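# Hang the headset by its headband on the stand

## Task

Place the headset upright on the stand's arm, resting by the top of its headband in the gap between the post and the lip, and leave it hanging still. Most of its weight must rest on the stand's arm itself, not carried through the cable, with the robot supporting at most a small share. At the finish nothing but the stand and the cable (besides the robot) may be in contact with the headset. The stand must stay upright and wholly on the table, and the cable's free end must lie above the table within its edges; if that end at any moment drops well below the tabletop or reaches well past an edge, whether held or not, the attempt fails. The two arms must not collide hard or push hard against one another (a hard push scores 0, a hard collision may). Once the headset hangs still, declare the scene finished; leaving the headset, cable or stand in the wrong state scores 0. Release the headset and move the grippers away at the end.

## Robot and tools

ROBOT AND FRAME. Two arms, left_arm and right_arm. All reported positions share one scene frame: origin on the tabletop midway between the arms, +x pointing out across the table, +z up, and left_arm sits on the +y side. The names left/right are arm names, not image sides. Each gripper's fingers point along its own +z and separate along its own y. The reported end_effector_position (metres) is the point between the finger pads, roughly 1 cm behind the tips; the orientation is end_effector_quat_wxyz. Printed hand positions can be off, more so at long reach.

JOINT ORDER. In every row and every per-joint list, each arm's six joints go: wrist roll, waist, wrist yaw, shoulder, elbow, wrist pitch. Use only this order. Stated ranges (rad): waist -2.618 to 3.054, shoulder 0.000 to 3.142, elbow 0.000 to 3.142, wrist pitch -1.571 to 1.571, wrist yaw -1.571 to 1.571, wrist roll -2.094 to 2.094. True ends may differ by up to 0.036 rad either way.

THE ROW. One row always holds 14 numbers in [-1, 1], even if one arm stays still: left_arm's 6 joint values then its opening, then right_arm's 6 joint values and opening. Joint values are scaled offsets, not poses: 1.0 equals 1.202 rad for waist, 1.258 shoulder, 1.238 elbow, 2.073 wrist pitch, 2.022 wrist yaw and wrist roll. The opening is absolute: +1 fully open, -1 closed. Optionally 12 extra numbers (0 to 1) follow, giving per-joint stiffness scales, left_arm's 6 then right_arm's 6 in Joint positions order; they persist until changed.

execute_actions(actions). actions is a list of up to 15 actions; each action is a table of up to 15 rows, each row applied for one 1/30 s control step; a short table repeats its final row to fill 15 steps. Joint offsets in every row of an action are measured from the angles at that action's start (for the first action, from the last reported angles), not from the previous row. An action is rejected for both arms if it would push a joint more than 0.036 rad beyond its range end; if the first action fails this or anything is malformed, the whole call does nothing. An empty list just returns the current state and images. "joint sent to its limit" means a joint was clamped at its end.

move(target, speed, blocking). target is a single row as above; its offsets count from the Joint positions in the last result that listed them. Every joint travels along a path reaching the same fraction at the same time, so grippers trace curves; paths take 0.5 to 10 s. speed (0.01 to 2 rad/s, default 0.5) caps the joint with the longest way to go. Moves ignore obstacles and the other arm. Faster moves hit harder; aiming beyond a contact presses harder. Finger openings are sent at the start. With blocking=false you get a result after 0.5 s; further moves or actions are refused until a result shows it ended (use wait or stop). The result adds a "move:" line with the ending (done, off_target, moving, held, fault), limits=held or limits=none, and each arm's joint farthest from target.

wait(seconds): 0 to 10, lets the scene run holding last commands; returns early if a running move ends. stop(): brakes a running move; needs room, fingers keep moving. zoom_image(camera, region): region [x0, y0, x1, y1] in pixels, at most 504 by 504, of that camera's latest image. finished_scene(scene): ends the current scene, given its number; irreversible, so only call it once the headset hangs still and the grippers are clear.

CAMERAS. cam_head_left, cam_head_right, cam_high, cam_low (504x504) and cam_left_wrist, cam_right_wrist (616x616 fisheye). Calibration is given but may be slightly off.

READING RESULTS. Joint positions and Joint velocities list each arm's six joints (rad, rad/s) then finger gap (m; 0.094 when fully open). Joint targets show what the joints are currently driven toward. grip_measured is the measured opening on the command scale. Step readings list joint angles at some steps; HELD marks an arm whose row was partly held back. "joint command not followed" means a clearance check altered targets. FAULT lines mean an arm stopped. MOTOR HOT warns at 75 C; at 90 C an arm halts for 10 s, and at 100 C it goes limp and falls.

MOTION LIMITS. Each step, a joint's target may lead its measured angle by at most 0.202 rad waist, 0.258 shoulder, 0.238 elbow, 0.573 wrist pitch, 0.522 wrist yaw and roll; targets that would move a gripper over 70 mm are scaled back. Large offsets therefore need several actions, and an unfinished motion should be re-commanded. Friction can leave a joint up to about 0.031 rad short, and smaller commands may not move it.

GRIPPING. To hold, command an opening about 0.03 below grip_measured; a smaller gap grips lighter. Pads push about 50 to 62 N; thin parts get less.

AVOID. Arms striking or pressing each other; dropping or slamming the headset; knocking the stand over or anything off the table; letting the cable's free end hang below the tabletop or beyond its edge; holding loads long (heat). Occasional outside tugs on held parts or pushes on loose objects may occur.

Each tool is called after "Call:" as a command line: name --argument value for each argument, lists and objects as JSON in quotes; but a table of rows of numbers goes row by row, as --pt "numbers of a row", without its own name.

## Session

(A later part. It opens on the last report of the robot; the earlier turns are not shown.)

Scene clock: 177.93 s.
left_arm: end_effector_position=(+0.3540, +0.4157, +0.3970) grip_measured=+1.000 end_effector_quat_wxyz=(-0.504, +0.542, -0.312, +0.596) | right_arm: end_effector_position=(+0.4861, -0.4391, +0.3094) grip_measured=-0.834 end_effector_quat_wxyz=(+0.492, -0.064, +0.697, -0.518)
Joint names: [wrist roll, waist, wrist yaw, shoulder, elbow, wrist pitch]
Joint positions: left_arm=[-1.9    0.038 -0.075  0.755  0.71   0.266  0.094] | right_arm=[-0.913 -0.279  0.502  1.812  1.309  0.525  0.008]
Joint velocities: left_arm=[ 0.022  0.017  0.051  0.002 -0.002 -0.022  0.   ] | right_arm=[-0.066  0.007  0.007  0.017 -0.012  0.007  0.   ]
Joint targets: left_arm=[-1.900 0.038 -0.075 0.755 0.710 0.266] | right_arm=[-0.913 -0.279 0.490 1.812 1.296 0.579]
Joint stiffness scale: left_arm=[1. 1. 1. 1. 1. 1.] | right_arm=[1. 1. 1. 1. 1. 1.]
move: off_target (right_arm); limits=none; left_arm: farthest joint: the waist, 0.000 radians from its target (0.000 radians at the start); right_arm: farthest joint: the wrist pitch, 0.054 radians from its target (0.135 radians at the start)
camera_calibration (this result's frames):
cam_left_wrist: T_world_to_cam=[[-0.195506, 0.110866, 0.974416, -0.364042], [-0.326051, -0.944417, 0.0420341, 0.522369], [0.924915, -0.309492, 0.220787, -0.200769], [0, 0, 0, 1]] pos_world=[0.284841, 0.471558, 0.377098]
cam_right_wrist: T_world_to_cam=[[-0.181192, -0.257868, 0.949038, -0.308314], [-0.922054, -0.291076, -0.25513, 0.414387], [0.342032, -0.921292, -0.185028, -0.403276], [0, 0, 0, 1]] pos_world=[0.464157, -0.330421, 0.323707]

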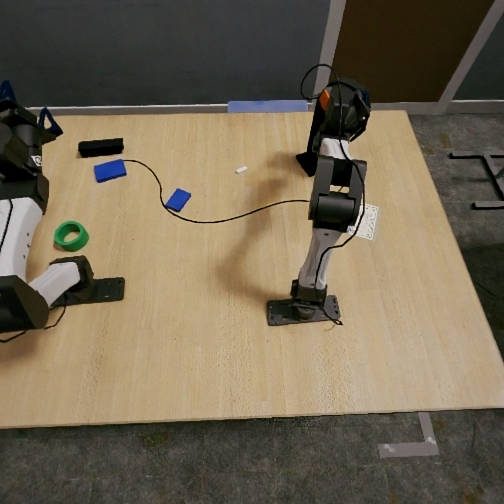

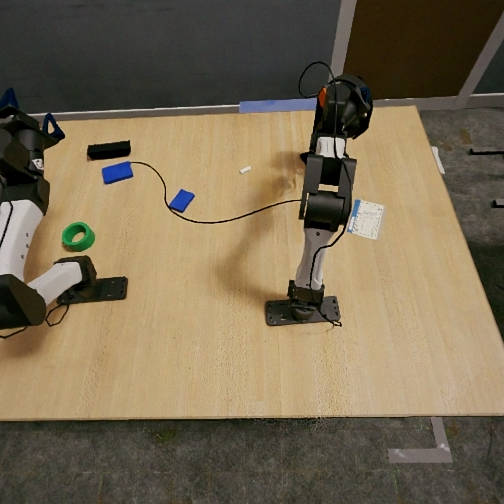

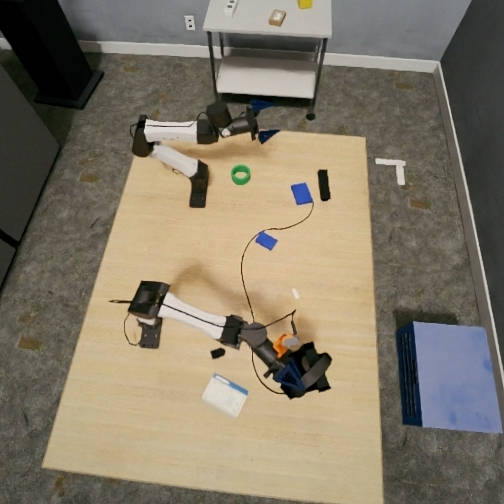

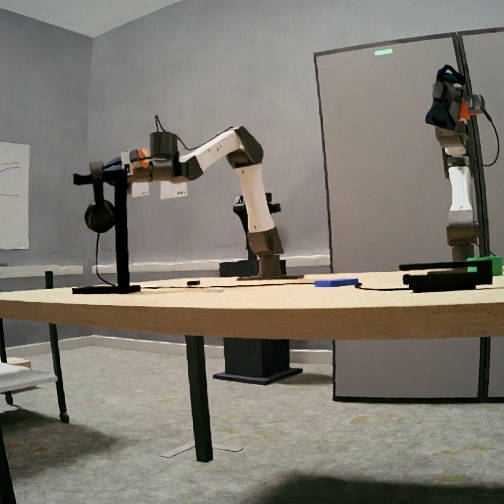

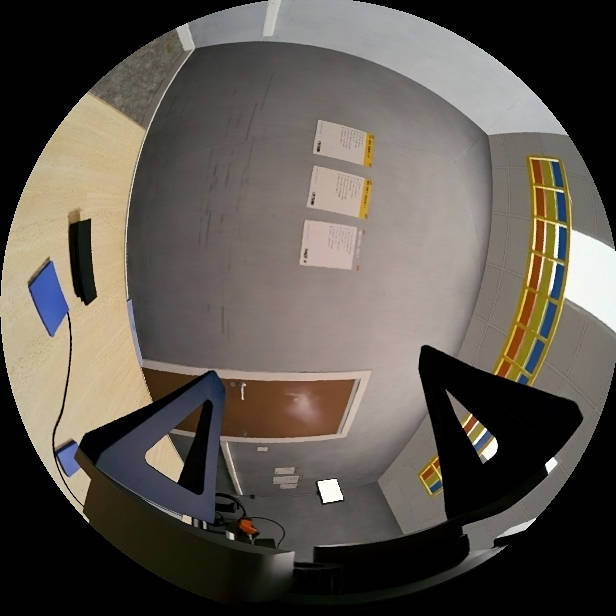

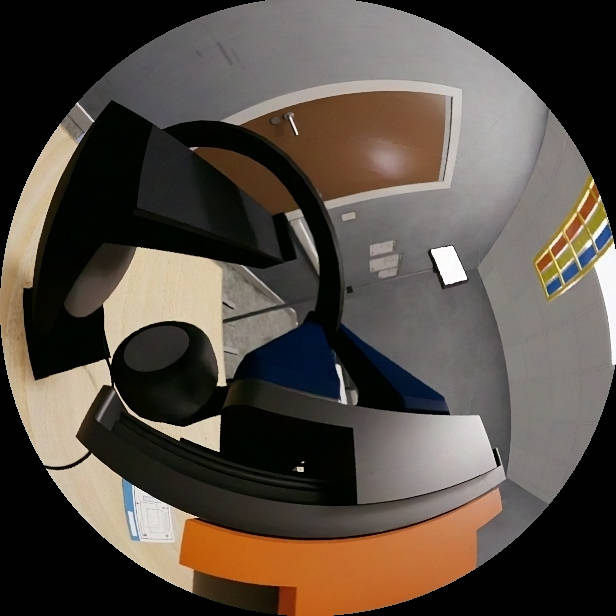

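Call:
move --target '[0,0,0,0,0,0,1,0,-0.025,0,0.06,0.05,0.05,-0.92]' --speed 0.08

Scene clock: 184.97 s.
left_arm: end_effector_position=(+0.3540, +0.4157, +0.3970) grip_measured=+1.000 end_effector_quat_wxyz=(-0.504, +0.542, -0.312, +0.596) | right_arm: end_effector_position=(+0.4984, -0.4502, +0.2898) grip_measured=-0.834 end_effector_quat_wxyz=(+0.485, -0.060, +0.700, -0.520)
Joint names: [wrist roll, waist, wrist yaw, shoulder, elbow, wrist pitch]
Joint positions: left_arm=[-1.9    0.038 -0.075  0.755  0.71   0.266  0.094] | right_arm=[-0.913 -0.293  0.501  1.888  1.334  0.569  0.008]
Joint velocities: left_arm=[-0.037  0.002  0.007 -0.002  0.002 -0.037  0.   ] | right_arm=[-0.037  0.002  0.007 -0.027 -0.002  0.037 -0.001]
Joint targets: left_arm=[-1.900 0.038 -0.075 0.755 0.710 0.266] | right_arm=[-0.913 -0.309 0.502 1.887 1.371 0.629]
Joint stiffness scale: left_arm=[1. 1. 1. 1. 1. 1.] | right_arm=[1. 1. 1. 1. 1. 1.]
move: off_target (right_arm); limits=none; left_arm: farthest joint: the waist, 0.000 radians from its target (0.000 radians at the start); right_arm: farthest joint: the wrist pitch, 0.060 radians from its target (0.104 radians at the start)
camera_calibration (this result's frames):
cam_left_wrist: T_world_to_cam=[[-0.195506, 0.110866, 0.974416, -0.364042], [-0.326051, -0.944417, 0.0420341, 0.522369], [0.924915, -0.309492, 0.220787, -0.200769], [0, 0, 0, 1]] pos_world=[0.284841, 0.471558, 0.377098]
cam_right_wrist: T_world_to_cam=[[-0.177663, -0.257009, 0.949938, -0.291964], [-0.927836, -0.277947, -0.248729, 0.4245], [0.327958, -0.925576, -0.189081, -0.415018], [0, 0, 0, 1]] pos_world=[0.478103, -0.34118, 0.304461]

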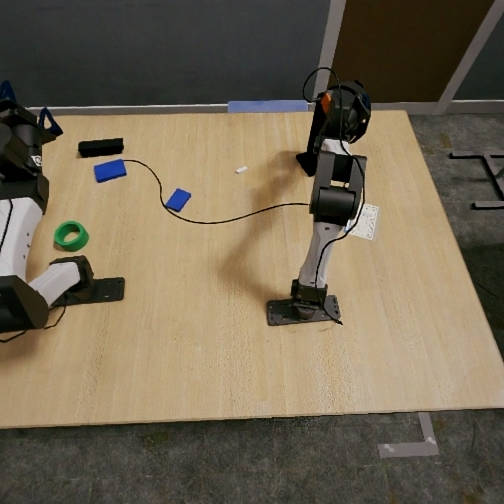

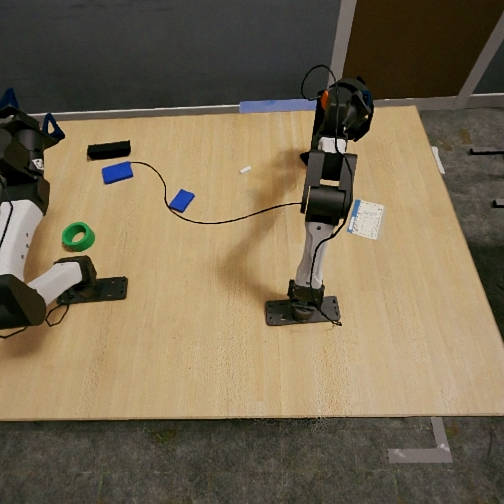

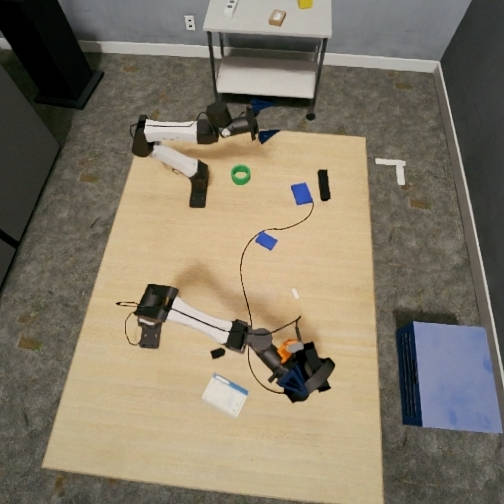

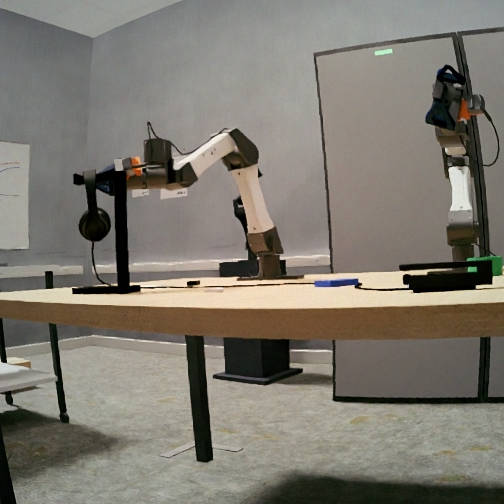

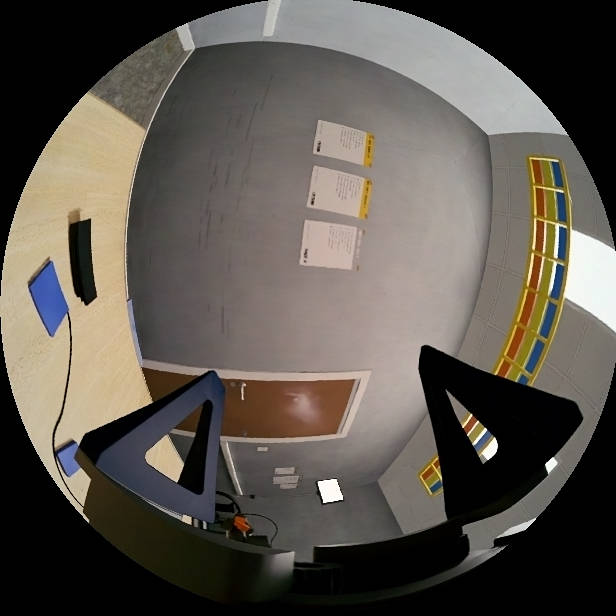

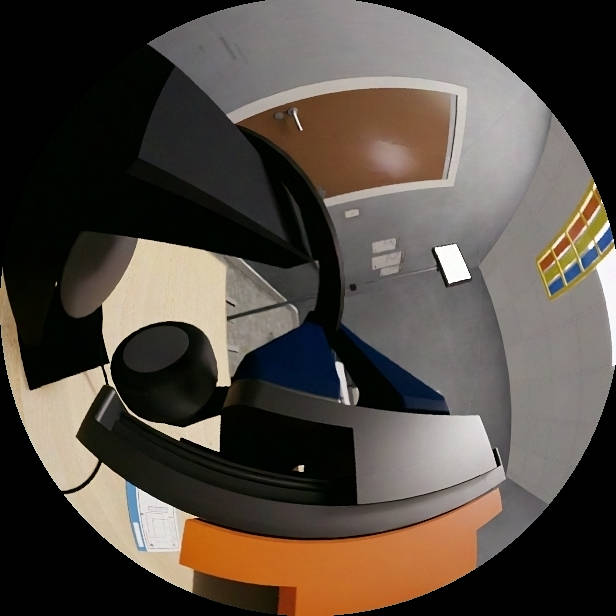

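Nearly touching; lower slightly and release.

Call:
move --target '[0,0,0,0,0,0,1,0,0,0,0,0,0.005,-0.92]' --speed 0.05

Call:
move --target '[0,0,0,0,0,0,1,0,0,0,0,0,0,-0.5]'

Scene clock: 192.00 s.
left_arm: end_effector_position=(+0.3540, +0.4157, +0.3970) grip_measured=+1.000 end_effector_quat_wxyz=(-0.504, +0.542, -0.312, +0.596) | right_arm: end_effector_position=(+0.4984, -0.4502, +0.2887) grip_measured=-0.834 end_effector_quat_wxyz=(+0.484, -0.061, +0.701, -0.520)
Joint names: [wrist roll, waist, wrist yaw, shoulder, elbow, wrist pitch]
Joint positions: left_arm=[-1.9    0.038 -0.075  0.755  0.71   0.266  0.094] | right_arm=[-0.913 -0.293  0.501  1.888  1.334  0.564  0.008]
Joint velocities: left_arm=[-0.022 -0.002  0.037  0.007  0.007 -0.037  0.   ] | right_arm=[-0.007 -0.007 -0.066 -0.002 -0.012 -0.007 -0.   ]
Joint targets: left_arm=[-1.900 0.038 -0.075 0.755 0.710 0.266] | right_arm=[-0.913 -0.293 0.501 1.888 1.334 0.579]
Joint stiffness scale: left_arm=[1. 1. 1. 1. 1. 1.] | right_arm=[1. 1. 1. 1. 1. 1.]
move: done; limits=none; left_arm: farthest joint: the waist, 0.000 radians from its target (0.000 radians at the start); right_arm: farthest joint: the wrist pitch, 0.016 radians from its target (0.011 radians at the start)
camera_calibration (this result's frames):
cam_left_wrist: T_world_to_cam=[[-0.195506, 0.110866, 0.974416, -0.364042], [-0.326051, -0.944417, 0.0420341, 0.522369], [0.924915, -0.309492, 0.220787, -0.200769], [0, 0, 0, 1]] pos_world=[0.284841, 0.471558, 0.377098]
cam_right_wrist: T_world_to_cam=[[-0.173078, -0.258095, 0.95049, -0.293838], [-0.929026, -0.277665, -0.244566, 0.423752], [0.327039, -0.925359, -0.191719, -0.413918], [0, 0, 0, 1]] pos_world=[0.478188, -0.3412, 0.303569]

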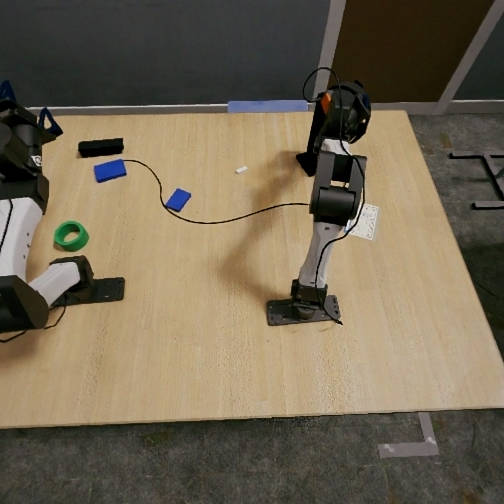

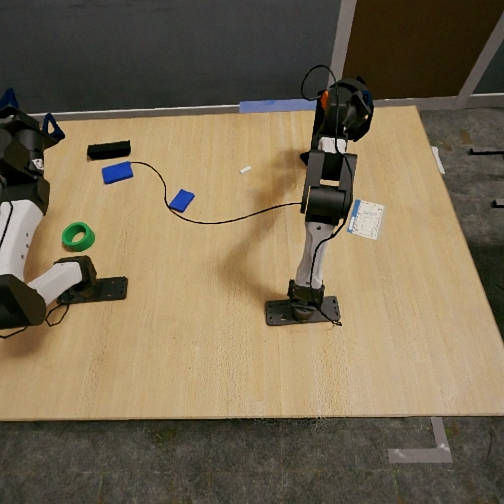

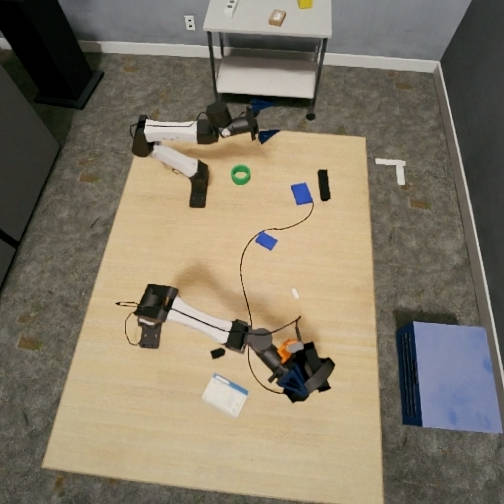

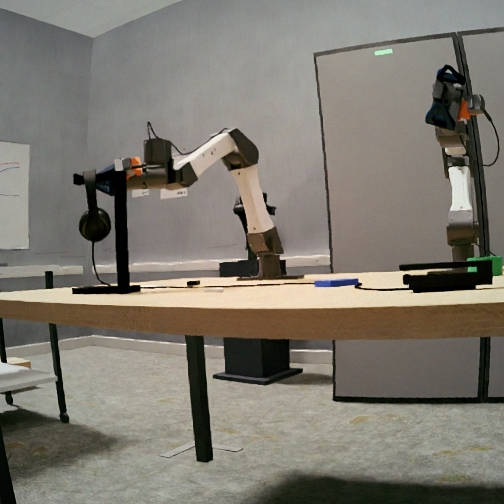

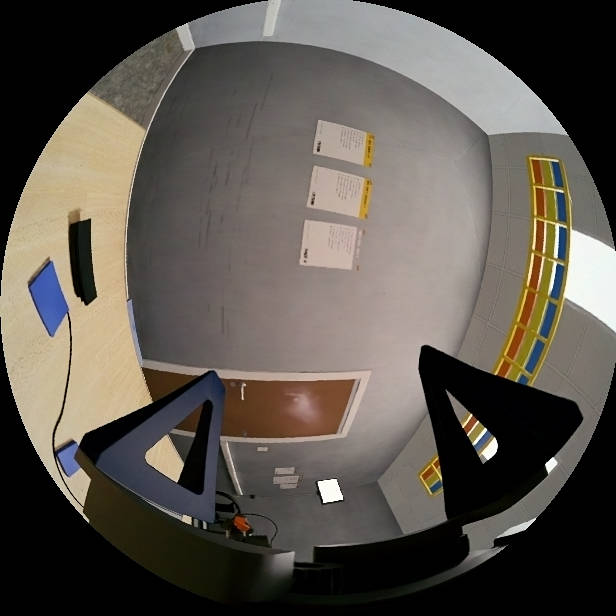

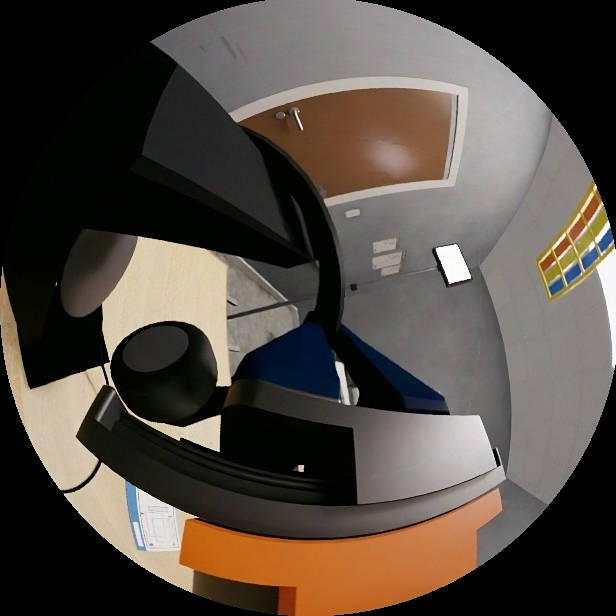

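Scene clock: 192.50 s.
left_arm: end_effector_position=(+0.3540, +0.4157, +0.3970) grip_measured=+1.000 end_effector_quat_wxyz=(-0.504, +0.542, -0.312, +0.596) | right_arm: end_effector_position=(+0.4988, -0.4498, +0.2874) grip_measured=-0.502 end_effector_quat_wxyz=(+0.482, -0.064, +0.703, -0.518)
Joint names: [wrist roll, waist, wrist yaw, shoulder, elbow, wrist pitch]
Joint positions: left_arm=[-1.9    0.038 -0.075  0.755  0.71   0.266  0.094] | right_arm=[-0.913 -0.293  0.499  1.888  1.334  0.558  0.023]
Joint velocities: left_arm=[ 0.007  0.012 -0.007 -0.012  0.002  0.066  0.   ] | right_arm=[ 0.007  0.017 -0.037 -0.022  0.007 -0.022 -0.   ]
Joint targets: left_arm=[-1.900 0.038 -0.075 0.755 0.710 0.266] | right_arm=[-0.913 -0.293 0.501 1.888 1.334 0.564]
Joint stiffness scale: left_arm=[1. 1. 1. 1. 1. 1.] | right_arm=[1. 1. 1. 1. 1. 1.]
move: done; limits=none; left_arm: farthest joint: the waist, 0.000 radians from its target (0.000 radians at the start); right_arm: farthest joint: the wrist pitch, 0.006 radians from its target (0.000 radians at the start)
camera_calibration (this result's frames):
cam_left_wrist: T_world_to_cam=[[-0.195506, 0.110866, 0.974416, -0.364042], [-0.326051, -0.944417, 0.0420341, 0.522369], [0.924915, -0.309492, 0.220787, -0.200769], [0, 0, 0, 1]] pos_world=[0.284841, 0.471558, 0.377098]
cam_right_wrist: T_world_to_cam=[[-0.166735, -0.259869, 0.95114, -0.296541], [-0.92972, -0.279811, -0.23943, 0.42171], [0.32836, -0.924215, -0.194951, -0.413186], [0, 0, 0, 1]] pos_world=[0.478302, -0.340936, 0.302471]

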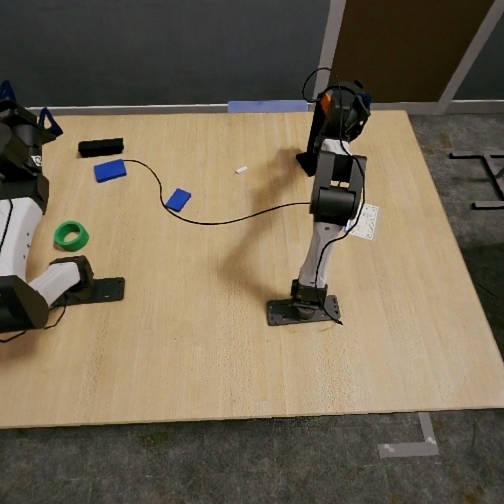

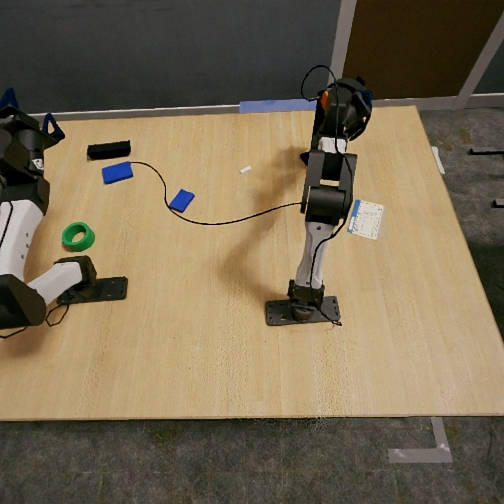

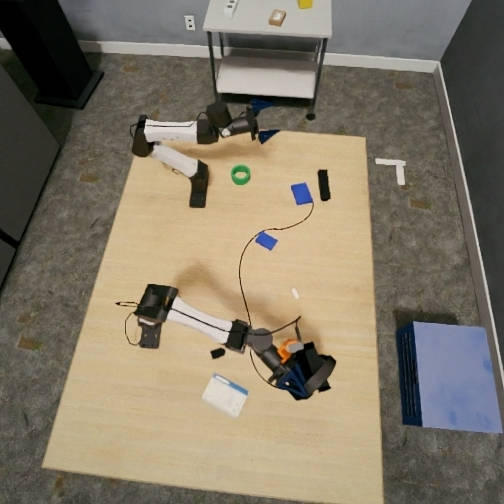

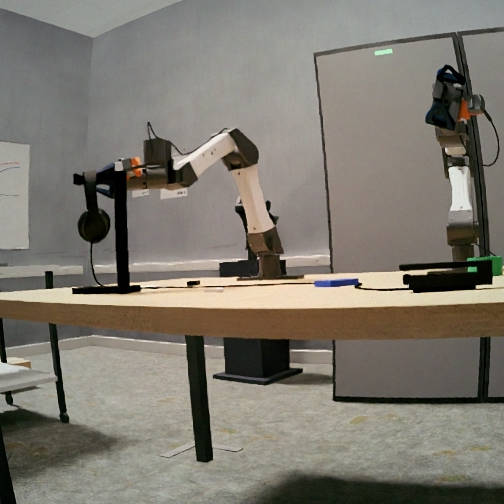

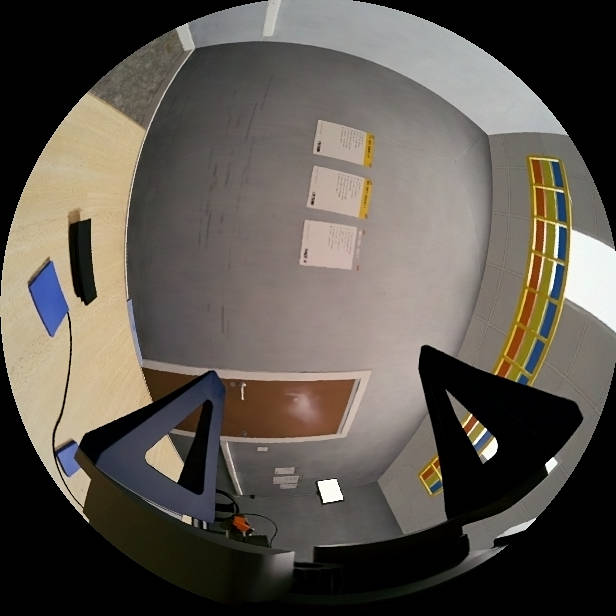

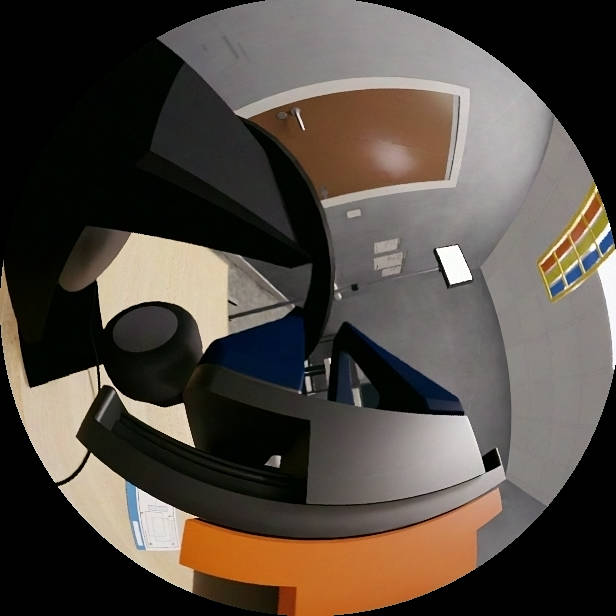

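Call:
move --target '[0,0,0,0,0,0,1,0,0.08,0.045,-0.19,-0.21,0.025,-0.5]' --speed 0.2

Call:
move --target '[0,0,0,0,0,0,1,0,0.05,0,-0.45,-0.35,0,-0.5]'

Call:
wait --seconds 6

Scene clock: 201.93 s.
left_arm: end_effector_position=(+0.3540, +0.4157, +0.3970) grip_measured=+1.000 end_effector_quat_wxyz=(-0.504, +0.542, -0.312, +0.596) | right_arm: end_effector_position=(+0.4475, -0.4071, +0.2984) grip_measured=-0.502 end_effector_quat_wxyz=(+0.487, -0.060, +0.699, -0.520)
Joint names: [wrist roll, waist, wrist yaw, shoulder, elbow, wrist pitch]
Joint positions: left_arm=[-1.9    0.038 -0.075  0.755  0.71   0.266  0.094] | right_arm=[-0.913 -0.21   0.583  1.666  1.096  0.588  0.023]
Joint velocities: left_arm=[ 0.007  0.012  0.007  0.002  0.007 -0.007  0.   ] | right_arm=[ 0.007 -0.022 -0.081  0.002 -0.002 -0.007  0.002]
Joint targets: left_arm=[-1.900 0.038 -0.075 0.755 0.710 0.266] | right_arm=[-0.913 -0.197 0.590 1.648 1.074 0.609]
Joint stiffness scale: left_arm=[1. 1. 1. 1. 1. 1.] | right_arm=[1. 1. 1. 1. 1. 1.]
move: off_target (right_arm); limits=none; left_arm: farthest joint: the waist, 0.000 radians from its target (0.000 radians at the start); right_arm: farthest joint: the elbow, 0.022 radians from its target (0.260 radians at the start)
camera_calibration (this result's frames):
cam_left_wrist: T_world_to_cam=[[-0.195506, 0.110866, 0.974416, -0.364042], [-0.326051, -0.944417, 0.0420341, 0.522369], [0.924915, -0.309492, 0.220787, -0.200769], [0, 0, 0, 1]] pos_world=[0.284841, 0.471558, 0.377098]
cam_right_wrist: T_world_to_cam=[[-0.180152, -0.258103, 0.949172, -0.297191], [-0.926382, -0.279899, -0.251938, 0.390824], [0.330698, -0.924683, -0.188678, -0.357773], [0, 0, 0, 1]] pos_world=[0.426827, -0.298141, 0.313045]

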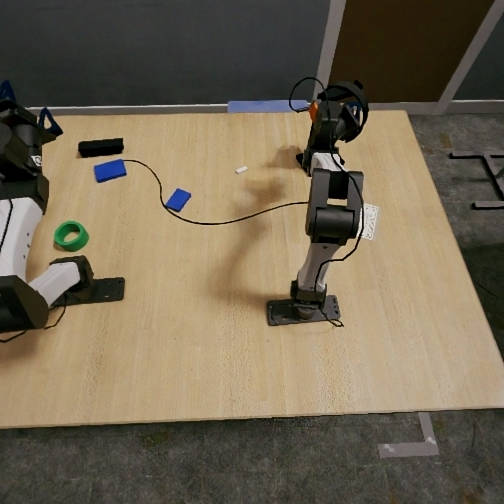

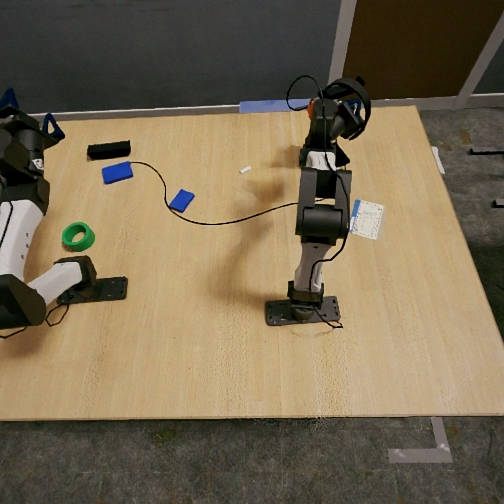

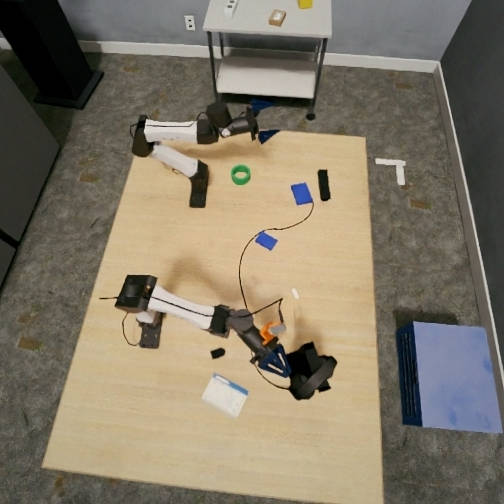

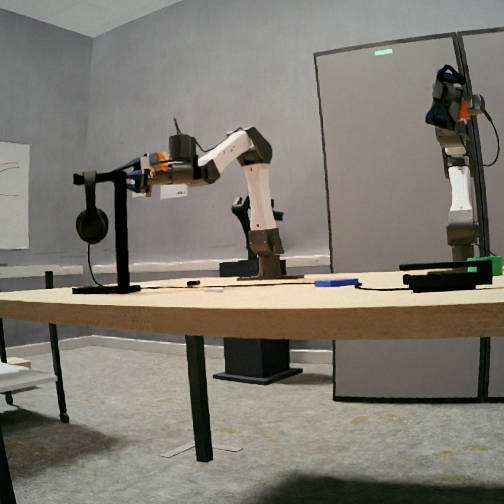

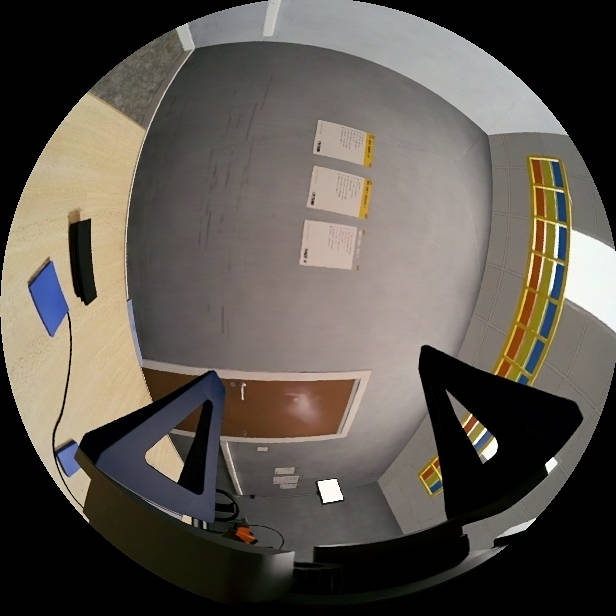

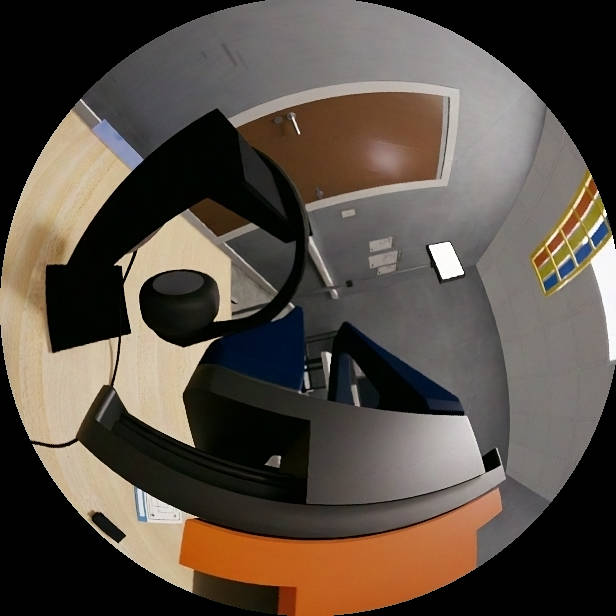

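Scene clock: 203.43 s.
left_arm: end_effector_position=(+0.3540, +0.4157, +0.3970) grip_measured=+1.000 end_effector_quat_wxyz=(-0.504, +0.542, -0.312, +0.596) | right_arm: end_effector_position=(+0.3201, -0.3708, +0.3375) grip_measured=-0.502 end_effector_quat_wxyz=(+0.546, -0.044, +0.657, -0.517)
Joint names: [wrist roll, waist, wrist yaw, shoulder, elbow, wrist pitch]
Joint positions: left_arm=[-1.9    0.038 -0.075  0.755  0.71   0.266  0.094] | right_arm=[-0.913 -0.163  0.583  1.113  0.684  0.588  0.023]
Joint velocities: left_arm=[-0.037  0.007 -0.007 -0.012 -0.012 -0.022  0.   ] | right_arm=[ 0.022 -0.012 -0.007 -0.007 -0.017  0.007  0.   ]
Joint targets: left_arm=[-1.900 0.038 -0.075 0.755 0.710 0.266] | right_arm=[-0.913 -0.149 0.583 1.100 0.662 0.588]
Joint stiffness scale: left_arm=[1. 1. 1. 1. 1. 1.] | right_arm=[1. 1. 1. 1. 1. 1.]
move: off_target (right_arm); limits=none; left_arm: farthest joint: the waist, 0.000 radians from its target (0.000 radians at the start); right_arm: farthest joint: the elbow, 0.022 radians from its target (0.433 radians at the start)
camera_calibration (this result's frames):
cam_left_wrist: T_world_to_cam=[[-0.195506, 0.110866, 0.974416, -0.364042], [-0.326051, -0.944417, 0.0420341, 0.522369], [0.924915, -0.309492, 0.220787, -0.200769], [0, 0, 0, 1]] pos_world=[0.284841, 0.471558, 0.377098]
cam_right_wrist: T_world_to_cam=[[-0.29949, -0.25258, 0.92006, -0.297761], [-0.868574, -0.326876, -0.372466, 0.297617], [0.394823, -0.91069, -0.121488, -0.312759], [0, 0, 0, 1]] pos_world=[0.292811, -0.262751, 0.346813]

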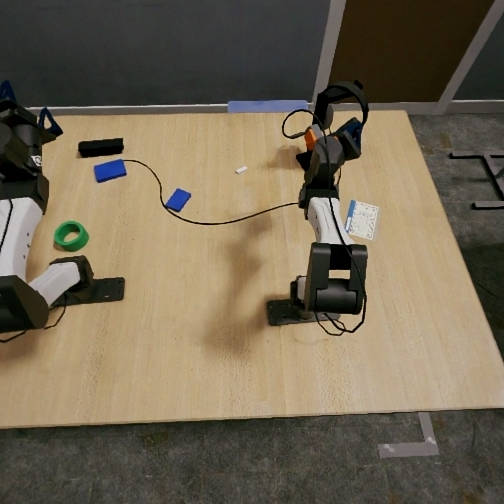

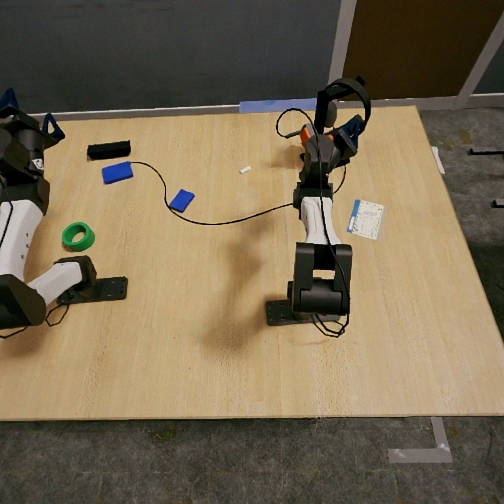

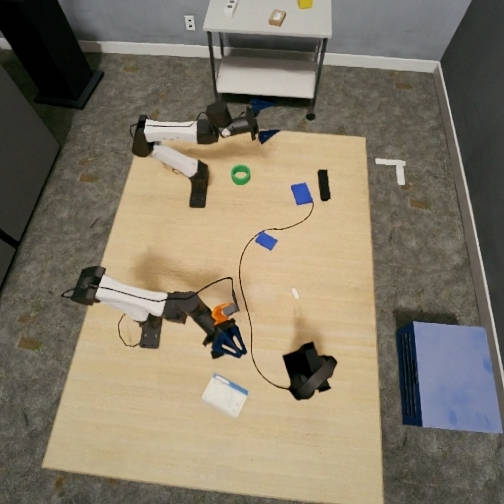

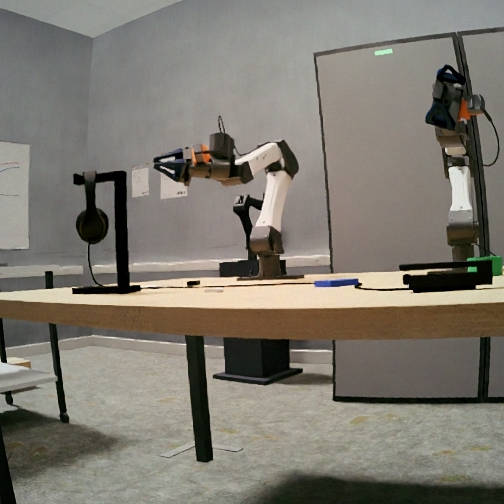

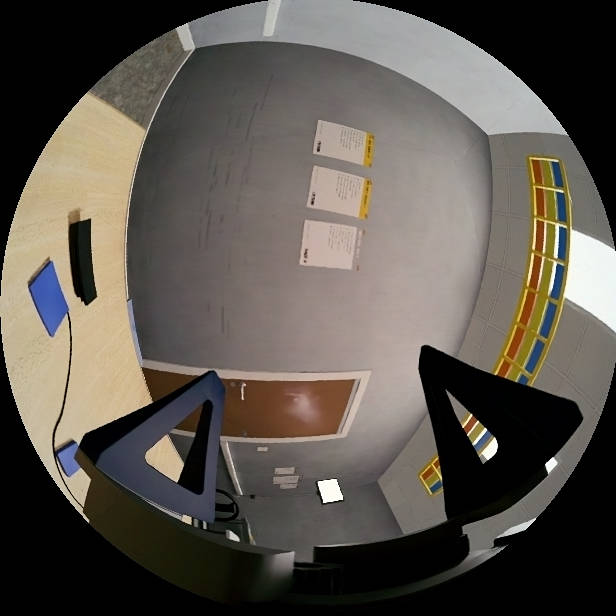

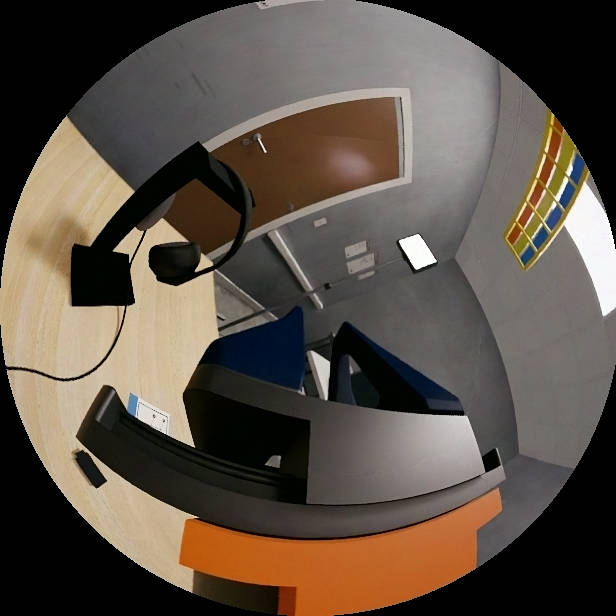

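Scene clock: 209.43 s.
left_arm: end_effector_position=(+0.3540, +0.4157, +0.3970) grip_measured=+1.000 end_effector_quat_wxyz=(-0.504, +0.542, -0.312, +0.596) | right_arm: end_effector_position=(+0.3201, -0.3708, +0.3375) grip_measured=-0.502 end_effector_quat_wxyz=(+0.546, -0.044, +0.657, -0.517)
Joint names: [wrist roll, waist, wrist yaw, shoulder, elbow, wrist pitch]
Joint positions: left_arm=[-1.9    0.038 -0.075  0.755  0.71   0.266  0.094] | right_arm=[-0.913 -0.163  0.583  1.113  0.684  0.588  0.023]
Joint velocities: left_arm=[ 0.037 -0.012 -0.081  0.012 -0.002  0.037  0.   ] | right_arm=[ 0.007  0.012 -0.037 -0.007 -0.002 -0.022 -0.001]
Joint targets: left_arm=[-1.900 0.038 -0.075 0.755 0.710 0.266] | right_arm=[-0.913 -0.149 0.583 1.100 0.662 0.588]
Joint stiffness scale: left_arm=[1. 1. 1. 1. 1. 1.] | right_arm=[1. 1. 1. 1. 1. 1.]
wait: 6.00 s; at rest by 0.17 s
camera_calibration (this result's frames):
cam_left_wrist: T_world_to_cam=[[-0.195506, 0.110866, 0.974416, -0.364042], [-0.326051, -0.944417, 0.0420341, 0.522369], [0.924915, -0.309492, 0.220787, -0.200769], [0, 0, 0, 1]] pos_world=[0.284841, 0.471558, 0.377098]
cam_right_wrist: T_world_to_cam=[[-0.29949, -0.25258, 0.92006, -0.297761], [-0.868574, -0.326876, -0.372466, 0.297617], [0.394823, -0.91069, -0.121488, -0.312759], [0, 0, 0, 1]] pos_world=[0.292811, -0.262751, 0.346813]

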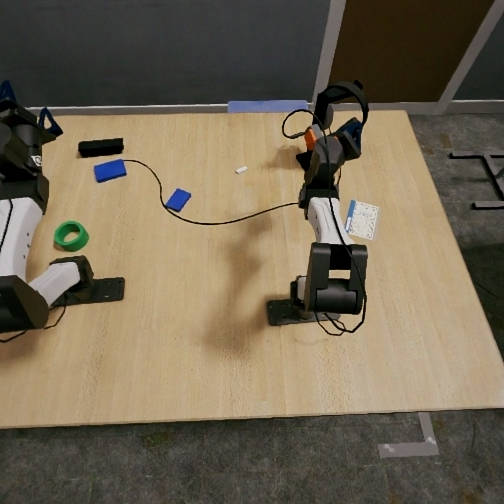

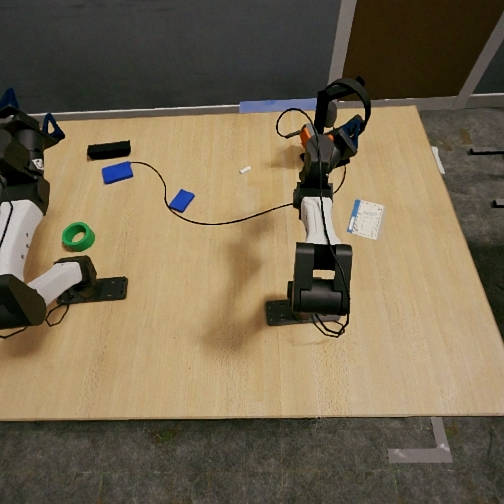

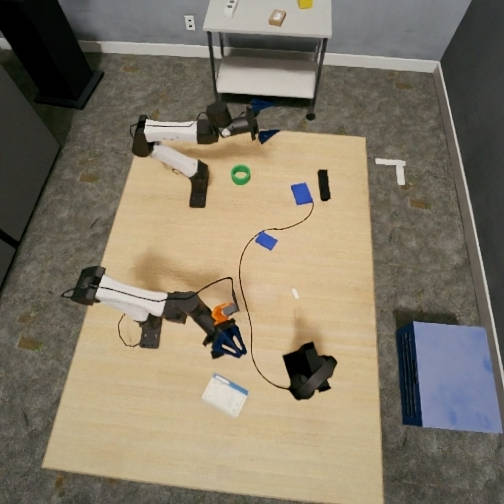

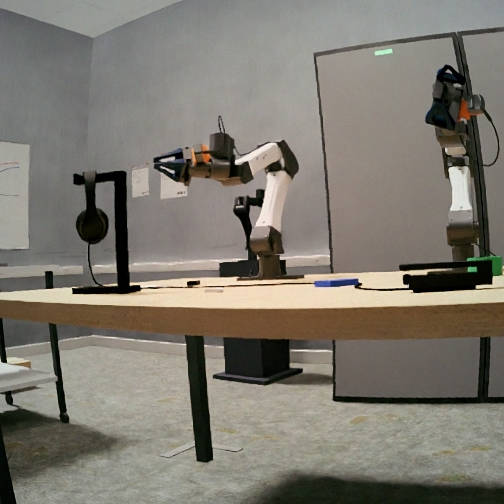

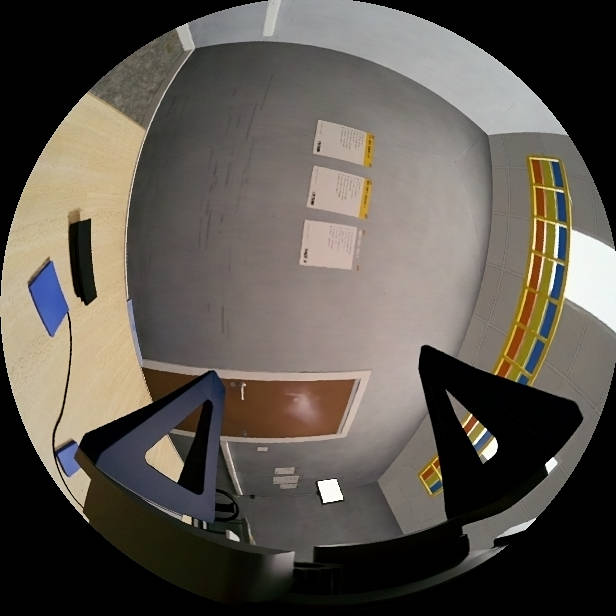

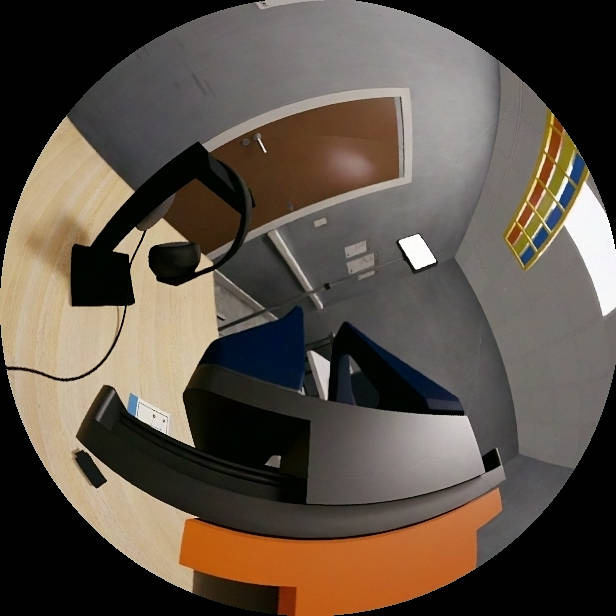

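Call:
zoom_image --camera "cam_head_right" --region '[300,60,400,140]'

Call:
zoom_image --camera "cam_low" --region '[55,155,155,255]'

Region (300, 60, 400, 140) of cam_head_right's 504x504 image, scaled by 5.040, with more detail than that image has; it fills the top 403 rows of this view, and the rest is white.

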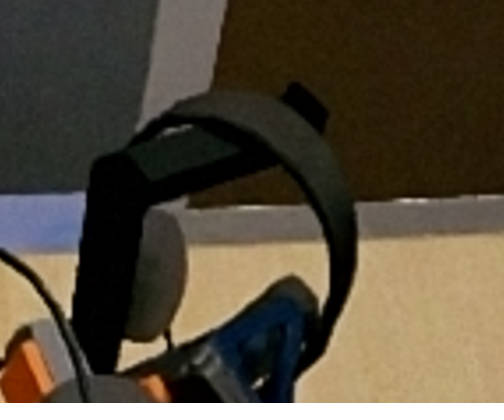

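Region (55, 155, 155, 255) of cam_low's 504x504 image, scaled by 5.040, with more detail than that image has.

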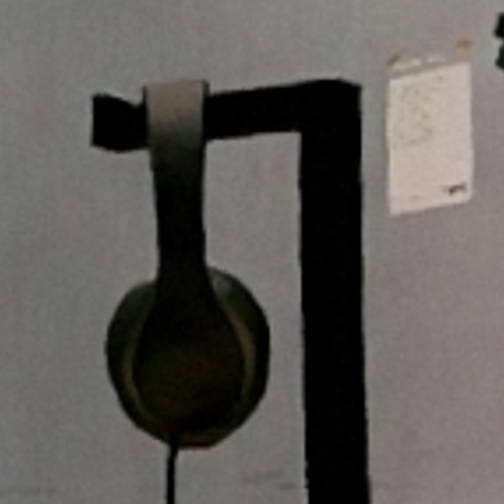

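Call:
finished_scene --scene 2

The scene is finished: the task was done.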